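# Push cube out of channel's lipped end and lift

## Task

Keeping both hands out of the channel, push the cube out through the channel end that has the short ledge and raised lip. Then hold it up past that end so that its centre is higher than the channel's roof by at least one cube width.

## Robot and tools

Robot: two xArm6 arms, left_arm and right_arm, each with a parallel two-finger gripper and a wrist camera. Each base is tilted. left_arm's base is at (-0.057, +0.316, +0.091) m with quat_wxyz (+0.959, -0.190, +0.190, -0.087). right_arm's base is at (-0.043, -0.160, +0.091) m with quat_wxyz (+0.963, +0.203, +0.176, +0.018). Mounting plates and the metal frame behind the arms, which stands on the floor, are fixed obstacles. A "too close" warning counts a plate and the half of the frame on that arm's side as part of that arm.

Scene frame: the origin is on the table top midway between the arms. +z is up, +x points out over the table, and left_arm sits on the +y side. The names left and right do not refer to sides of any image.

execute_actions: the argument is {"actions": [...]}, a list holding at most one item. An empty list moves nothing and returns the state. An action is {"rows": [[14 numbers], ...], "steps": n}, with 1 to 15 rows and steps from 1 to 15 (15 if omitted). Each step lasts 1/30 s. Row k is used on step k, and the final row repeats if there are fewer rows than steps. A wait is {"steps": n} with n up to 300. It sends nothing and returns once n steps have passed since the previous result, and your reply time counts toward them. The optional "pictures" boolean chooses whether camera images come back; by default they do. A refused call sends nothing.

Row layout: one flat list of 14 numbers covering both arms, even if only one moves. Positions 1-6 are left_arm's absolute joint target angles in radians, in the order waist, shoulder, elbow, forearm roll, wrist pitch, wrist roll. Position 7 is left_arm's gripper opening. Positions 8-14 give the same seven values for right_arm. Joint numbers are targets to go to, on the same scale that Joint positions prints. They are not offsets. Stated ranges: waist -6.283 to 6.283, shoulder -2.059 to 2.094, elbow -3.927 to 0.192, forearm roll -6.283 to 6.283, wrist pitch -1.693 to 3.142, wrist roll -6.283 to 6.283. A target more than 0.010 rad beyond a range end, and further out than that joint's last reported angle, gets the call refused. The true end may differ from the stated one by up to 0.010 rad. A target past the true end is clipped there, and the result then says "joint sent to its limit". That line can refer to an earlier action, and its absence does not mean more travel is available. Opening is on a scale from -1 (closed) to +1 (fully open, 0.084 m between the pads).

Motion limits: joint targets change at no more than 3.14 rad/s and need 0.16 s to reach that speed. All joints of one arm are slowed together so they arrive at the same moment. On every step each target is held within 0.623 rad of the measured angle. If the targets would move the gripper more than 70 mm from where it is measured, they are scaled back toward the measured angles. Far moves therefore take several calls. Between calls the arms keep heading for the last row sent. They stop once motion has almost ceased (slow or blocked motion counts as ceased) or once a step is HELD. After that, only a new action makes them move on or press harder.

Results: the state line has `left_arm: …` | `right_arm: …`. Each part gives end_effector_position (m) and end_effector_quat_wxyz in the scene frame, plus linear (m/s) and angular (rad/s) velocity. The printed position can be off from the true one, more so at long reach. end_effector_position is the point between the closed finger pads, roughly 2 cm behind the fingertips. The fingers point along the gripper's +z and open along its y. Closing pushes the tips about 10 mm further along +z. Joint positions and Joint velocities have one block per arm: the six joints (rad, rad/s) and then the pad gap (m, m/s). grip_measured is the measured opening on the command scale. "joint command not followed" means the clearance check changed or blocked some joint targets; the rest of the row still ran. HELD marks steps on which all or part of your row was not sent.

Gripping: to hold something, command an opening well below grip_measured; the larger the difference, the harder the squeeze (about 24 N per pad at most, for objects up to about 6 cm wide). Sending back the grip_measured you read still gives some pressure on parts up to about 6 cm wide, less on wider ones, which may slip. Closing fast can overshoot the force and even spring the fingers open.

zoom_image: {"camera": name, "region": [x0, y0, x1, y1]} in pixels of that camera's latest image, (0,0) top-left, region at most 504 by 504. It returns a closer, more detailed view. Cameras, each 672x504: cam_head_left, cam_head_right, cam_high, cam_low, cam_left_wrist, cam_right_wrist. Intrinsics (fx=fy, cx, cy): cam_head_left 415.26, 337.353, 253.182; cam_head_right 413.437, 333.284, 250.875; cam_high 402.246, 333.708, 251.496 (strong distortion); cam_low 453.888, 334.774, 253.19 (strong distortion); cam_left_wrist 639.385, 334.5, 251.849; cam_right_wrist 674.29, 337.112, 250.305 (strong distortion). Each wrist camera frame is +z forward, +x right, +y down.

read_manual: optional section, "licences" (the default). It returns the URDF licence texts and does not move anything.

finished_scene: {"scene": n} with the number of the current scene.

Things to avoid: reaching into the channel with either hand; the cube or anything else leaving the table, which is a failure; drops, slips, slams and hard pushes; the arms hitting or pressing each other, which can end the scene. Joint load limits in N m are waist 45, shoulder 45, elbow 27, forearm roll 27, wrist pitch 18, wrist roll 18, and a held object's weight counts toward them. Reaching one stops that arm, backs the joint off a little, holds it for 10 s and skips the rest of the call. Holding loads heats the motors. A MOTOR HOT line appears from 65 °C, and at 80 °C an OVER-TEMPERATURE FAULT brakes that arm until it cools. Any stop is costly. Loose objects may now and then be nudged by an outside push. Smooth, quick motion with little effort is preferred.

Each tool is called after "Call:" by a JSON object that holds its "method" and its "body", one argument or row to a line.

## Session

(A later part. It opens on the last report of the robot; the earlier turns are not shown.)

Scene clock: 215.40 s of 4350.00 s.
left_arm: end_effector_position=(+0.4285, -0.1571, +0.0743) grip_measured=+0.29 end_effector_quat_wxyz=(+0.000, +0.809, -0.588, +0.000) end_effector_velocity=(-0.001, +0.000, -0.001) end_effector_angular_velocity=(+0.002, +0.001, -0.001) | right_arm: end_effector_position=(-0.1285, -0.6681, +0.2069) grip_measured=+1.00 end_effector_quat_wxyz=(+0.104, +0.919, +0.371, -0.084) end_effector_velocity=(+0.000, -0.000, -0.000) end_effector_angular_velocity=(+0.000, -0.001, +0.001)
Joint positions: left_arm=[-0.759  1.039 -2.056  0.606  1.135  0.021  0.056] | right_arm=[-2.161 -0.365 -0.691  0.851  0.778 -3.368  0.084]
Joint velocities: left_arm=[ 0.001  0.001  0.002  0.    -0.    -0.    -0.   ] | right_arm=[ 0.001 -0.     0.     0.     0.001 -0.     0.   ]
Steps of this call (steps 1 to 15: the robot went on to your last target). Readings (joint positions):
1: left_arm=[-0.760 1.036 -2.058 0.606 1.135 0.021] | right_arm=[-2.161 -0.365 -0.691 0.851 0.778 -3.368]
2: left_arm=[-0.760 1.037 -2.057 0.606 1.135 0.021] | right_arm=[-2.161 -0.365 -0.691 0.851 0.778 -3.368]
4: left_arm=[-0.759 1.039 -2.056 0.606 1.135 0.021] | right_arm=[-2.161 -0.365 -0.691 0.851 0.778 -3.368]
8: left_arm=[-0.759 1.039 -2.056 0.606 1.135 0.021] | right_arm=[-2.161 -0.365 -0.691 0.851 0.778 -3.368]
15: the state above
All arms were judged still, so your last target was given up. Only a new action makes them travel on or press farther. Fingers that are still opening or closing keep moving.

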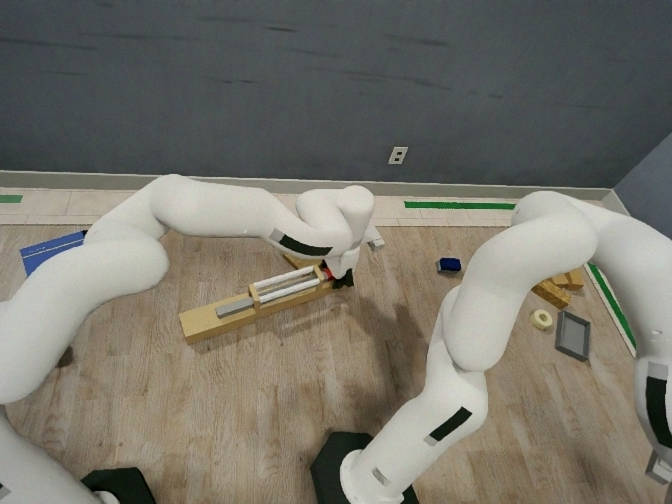

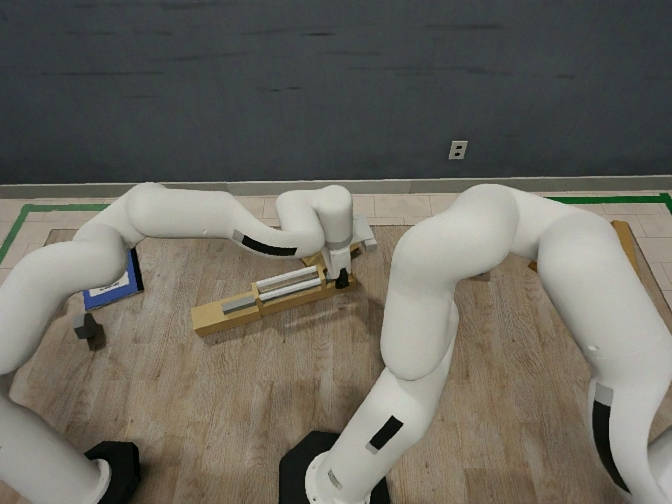

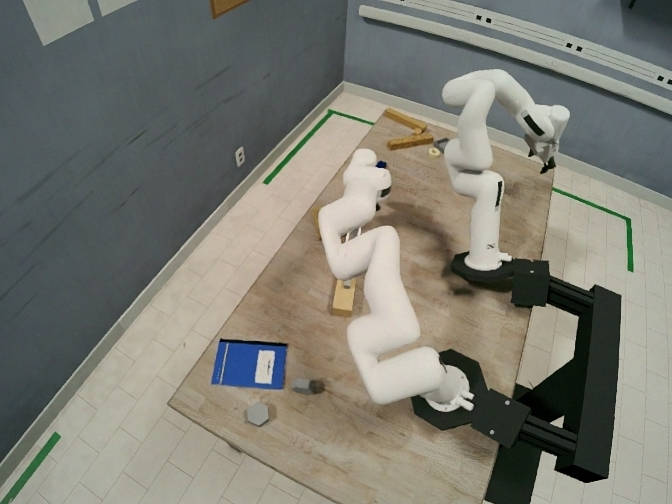

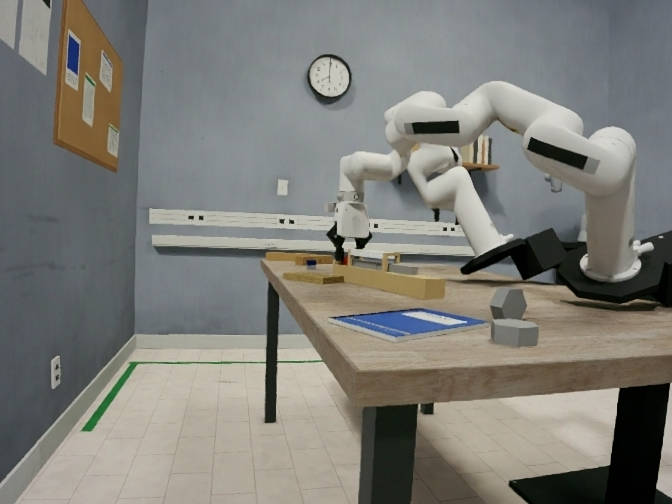

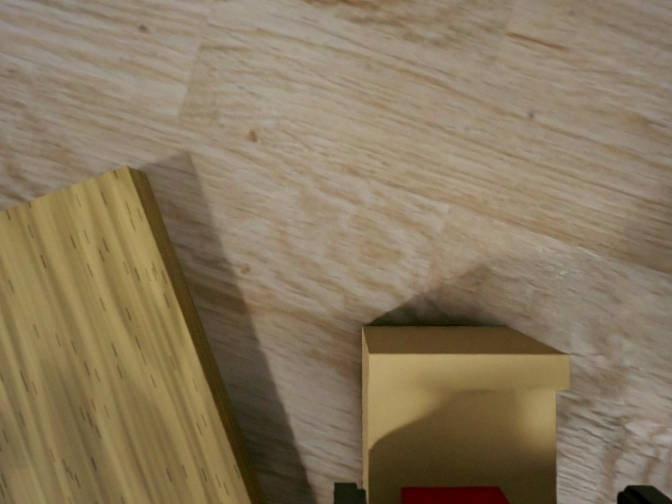

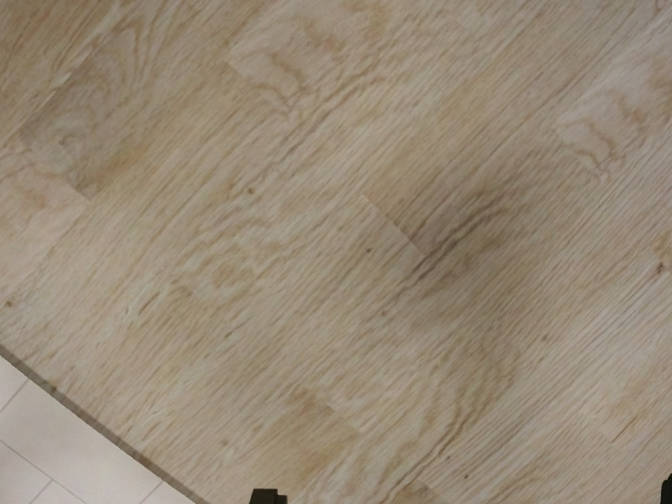

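Call:
{"method": "execute_actions", "body": {
  "actions": [
    {"rows":[[-0.759,1.039,-2.056,0.606,1.135,0.021,-0.25,-2.161,-0.365,-0.691,0.851,0.778,-3.368,1]]}
  ],
  "pictures": false
}}

Call:
{"method": "execute_actions", "body": {
  "actions": [
    {"rows":[[-0.759,1.039,-2.056,0.606,1.135,0.021,-1,-2.161,-0.365,-0.691,0.851,0.778,-3.368,1]]}
  ],
  "pictures": false
}}

Call:
{"method": "execute_actions", "body": {
  "actions": [
    {"rows":[[-0.835,0.955,-2.1315,0.56,1.306,0.054,-1,-2.161,-0.365,-0.691,0.851,0.778,-3.368,1]]}
  ],
  "pictures": false
}}

Call:
{"method": "execute_actions", "body": {
  "actions": [
    {"steps":20}
  ]
}}

Scene clock: 223.20 s of 4350.00 s.
left_arm: end_effector_position=(+0.4285, -0.1571, +0.0743) grip_measured=-0.27 end_effector_quat_wxyz=(+0.000, +0.809, -0.588, +0.000) end_effector_velocity=(+0.000, +0.000, +0.000) end_effector_angular_velocity=(+0.000, +0.000, +0.000) | right_arm: end_effector_position=(-0.1285, -0.6681, +0.2069) grip_measured=+1.00 end_effector_quat_wxyz=(+0.104, +0.919, +0.371, -0.084) end_effector_velocity=(+0.000, +0.000, -0.000) end_effector_angular_velocity=(+0.001, -0.000, -0.000)
Joint positions: left_arm=[-0.759  1.039 -2.056  0.606  1.135  0.021  0.032] | right_arm=[-2.161 -0.365 -0.691  0.851  0.778 -3.368  0.084]
Joint velocities: left_arm=[ 0.    -0.    -0.001 -0.     0.001  0.001  0.   ] | right_arm=[ 0.     0.    -0.    -0.    -0.     0.001 -0.   ]
Steps of this call (steps 1 to 90: nothing new was sent; then 4.30 s passed at rest; steps 91 to 105: all 15 steps of this action). Readings (joint positions):
91: left_arm=[-0.759 1.039 -2.056 0.606 1.135 0.021] | right_arm=[-2.161 -0.365 -0.691 0.851 0.778 -3.368]
92: left_arm=[-0.759 1.039 -2.056 0.606 1.135 0.021] | right_arm=[-2.161 -0.365 -0.691 0.851 0.778 -3.368]
94: left_arm=[-0.759 1.039 -2.056 0.606 1.135 0.021] | right_arm=[-2.161 -0.365 -0.691 0.851 0.778 -3.368]
98: left_arm=[-0.759 1.039 -2.056 0.606 1.135 0.021] | right_arm=[-2.161 -0.365 -0.691 0.851 0.778 -3.368]
105: the state above

Scene clock: 223.70 s of 4350.00 s.
left_arm: end_effector_position=(+0.4285, -0.1571, +0.0743) grip_measured=-0.46 end_effector_quat_wxyz=(+0.000, +0.809, -0.588, +0.000) end_effector_velocity=(-0.000, +0.000, -0.000) end_effector_angular_velocity=(+0.001, +0.000, -0.001) | right_arm: end_effector_position=(-0.1285, -0.6681, +0.2069) grip_measured=+1.00 end_effector_quat_wxyz=(+0.104, +0.919, +0.371, -0.084) end_effector_velocity=(-0.000, +0.000, -0.000) end_effector_angular_velocity=(+0.001, +0.001, +0.000)
Joint positions: left_arm=[-0.759  1.039 -2.056  0.606  1.135  0.021  0.024] | right_arm=[-2.161 -0.365 -0.691  0.851  0.778 -3.368  0.084]
Joint velocities: left_arm=[-0.     0.001 -0.001 -0.     0.001  0.001 -0.   ] | right_arm=[-0.     0.001 -0.    -0.001 -0.001 -0.     0.   ]
Steps of this call (steps 1 to 15: all 15 steps of this action). Readings (joint positions):
1: left_arm=[-0.759 1.039 -2.056 0.606 1.135 0.021] | right_arm=[-2.161 -0.365 -0.691 0.851 0.778 -3.368]
2: left_arm=[-0.759 1.039 -2.056 0.606 1.135 0.021] | right_arm=[-2.161 -0.365 -0.691 0.851 0.778 -3.368]
4: left_arm=[-0.759 1.039 -2.056 0.606 1.135 0.021] | right_arm=[-2.161 -0.365 -0.691 0.851 0.778 -3.368]
8: left_arm=[-0.759 1.039 -2.056 0.606 1.135 0.021] | right_arm=[-2.161 -0.365 -0.691 0.851 0.778 -3.368]
15: the state above

Scene clock: 224.20 s of 4350.00 s.
left_arm: end_effector_position=(+0.4282, -0.1550, +0.1588) grip_measured=-0.46 end_effector_quat_wxyz=(-0.002, +0.808, -0.589, -0.004) end_effector_velocity=(-0.003, -0.003, -0.003) end_effector_angular_velocity=(+0.002, +0.002, -0.005) | right_arm: end_effector_position=(-0.1285, -0.6681, +0.2069) grip_measured=+1.00 end_effector_quat_wxyz=(+0.104, +0.919, +0.371, -0.084) end_effector_velocity=(+0.000, +0.000, -0.000) end_effector_angular_velocity=(+0.000, -0.001, -0.001)
Joint positions: left_arm=[-0.833  0.96  -2.127  0.56   1.307  0.054  0.024] | right_arm=[-2.161 -0.365 -0.691  0.851  0.778 -3.368  0.084]
Joint velocities: left_arm=[-0.003  0.01  -0.006 -0.001  0.     0.001  0.   ] | right_arm=[-0.     0.     0.     0.001  0.001 -0.     0.   ]
Steps of this call (steps 1 to 15: all 15 steps of this action). Readings (joint positions):
1: left_arm=[-0.759 1.039 -2.056 0.606 1.135 0.021] | right_arm=[-2.161 -0.365 -0.691 0.851 0.778 -3.368]
2: left_arm=[-0.760 1.038 -2.057 0.605 1.140 0.022] | right_arm=[-2.161 -0.365 -0.691 0.851 0.778 -3.368]
4: left_arm=[-0.777 1.022 -2.071 0.592 1.191 0.032] | right_arm=[-2.161 -0.365 -0.691 0.851 0.778 -3.368]
8: left_arm=[-0.834 0.953 -2.134 0.563 1.290 0.051] | right_arm=[-2.161 -0.365 -0.691 0.851 0.778 -3.368]
15: the state above

Scene clock: 224.87 s of 4350.00 s.
left_arm: end_effector_position=(+0.4308, -0.1560, +0.1638) grip_measured=-0.46 end_effector_quat_wxyz=(+0.000, +0.809, -0.588, +0.000) end_effector_velocity=(-0.000, -0.000, -0.000) end_effector_angular_velocity=(-0.000, -0.000, +0.001) | right_arm: end_effector_position=(-0.1285, -0.6681, +0.2069) grip_measured=+1.00 end_effector_quat_wxyz=(+0.104, +0.919, +0.371, -0.084) end_effector_velocity=(-0.000, +0.000, -0.000) end_effector_angular_velocity=(+0.001, +0.001, +0.002)
Joint positions: left_arm=[-0.835  0.955 -2.131  0.56   1.306  0.054  0.024] | right_arm=[-2.161 -0.365 -0.691  0.851  0.778 -3.368  0.084]
Joint velocities: left_arm=[-0.     0.    -0.    -0.    -0.    -0.001 -0.   ] | right_arm=[-0.     0.    -0.    -0.001  0.    -0.001  0.   ]
Steps of this call (steps 1 to 15: the robot went on to your last target; steps 16 to 20: nothing new was sent). Readings (joint positions):
1: left_arm=[-0.834 0.959 -2.127 0.560 1.307 0.054] | right_arm=[-2.161 -0.365 -0.691 0.851 0.778 -3.368]
2: left_arm=[-0.834 0.958 -2.129 0.560 1.306 0.054] | right_arm=[-2.161 -0.365 -0.691 0.851 0.778 -3.368]
4: left_arm=[-0.834 0.956 -2.131 0.560 1.306 0.054] | right_arm=[-2.161 -0.365 -0.691 0.851 0.778 -3.368]
8: left_arm=[-0.835 0.955 -2.132 0.560 1.306 0.054] | right_arm=[-2.161 -0.365 -0.691 0.851 0.778 -3.368]
20: the state above
All arms were judged still, so your last target was given up. Only a new action makes them travel on or press farther. Fingers that are still opening or closing keep moving.

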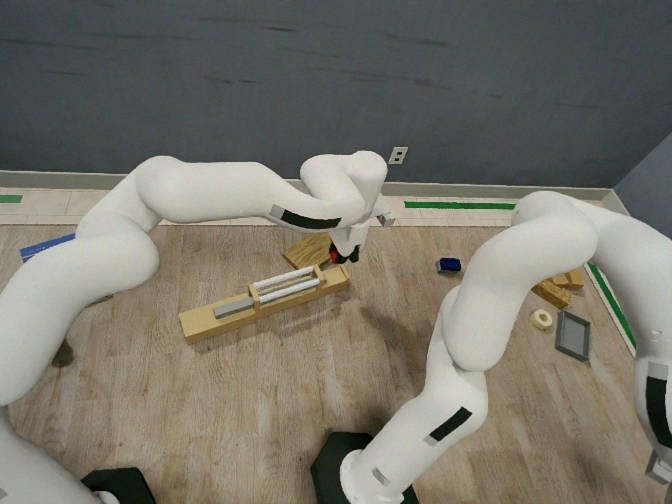

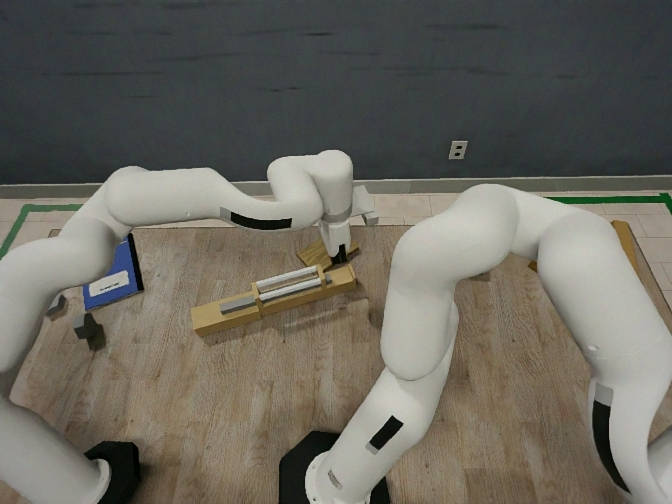

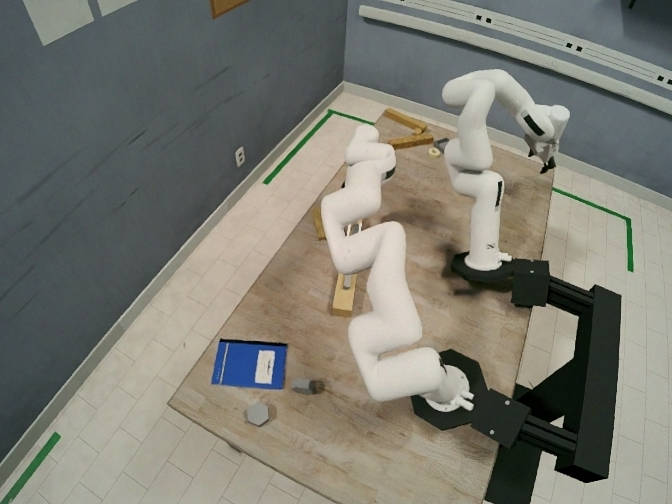

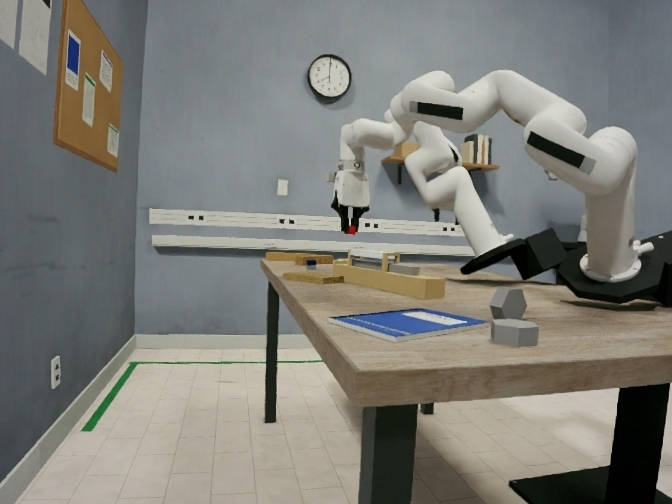

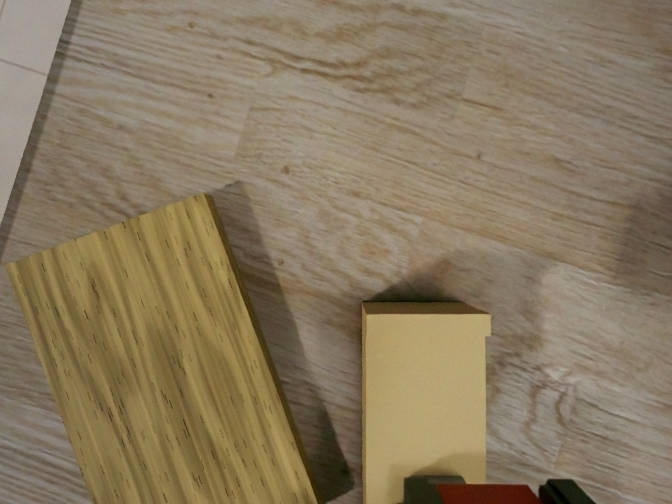

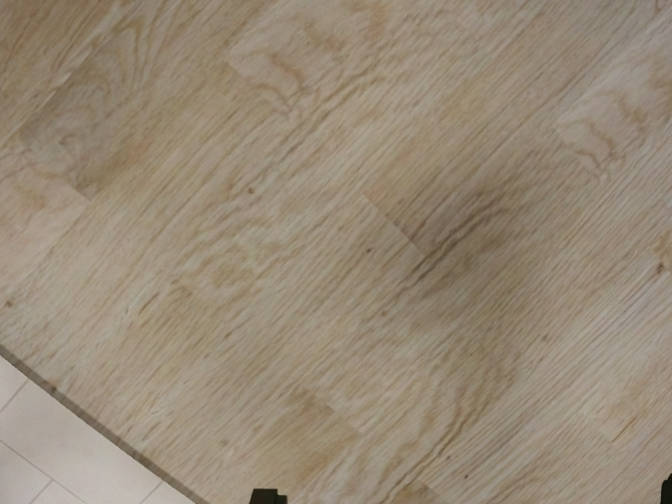

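Call:
{"method": "finished_scene", "body": {
  "scene": 1
}}

The scene is finished: the task was done.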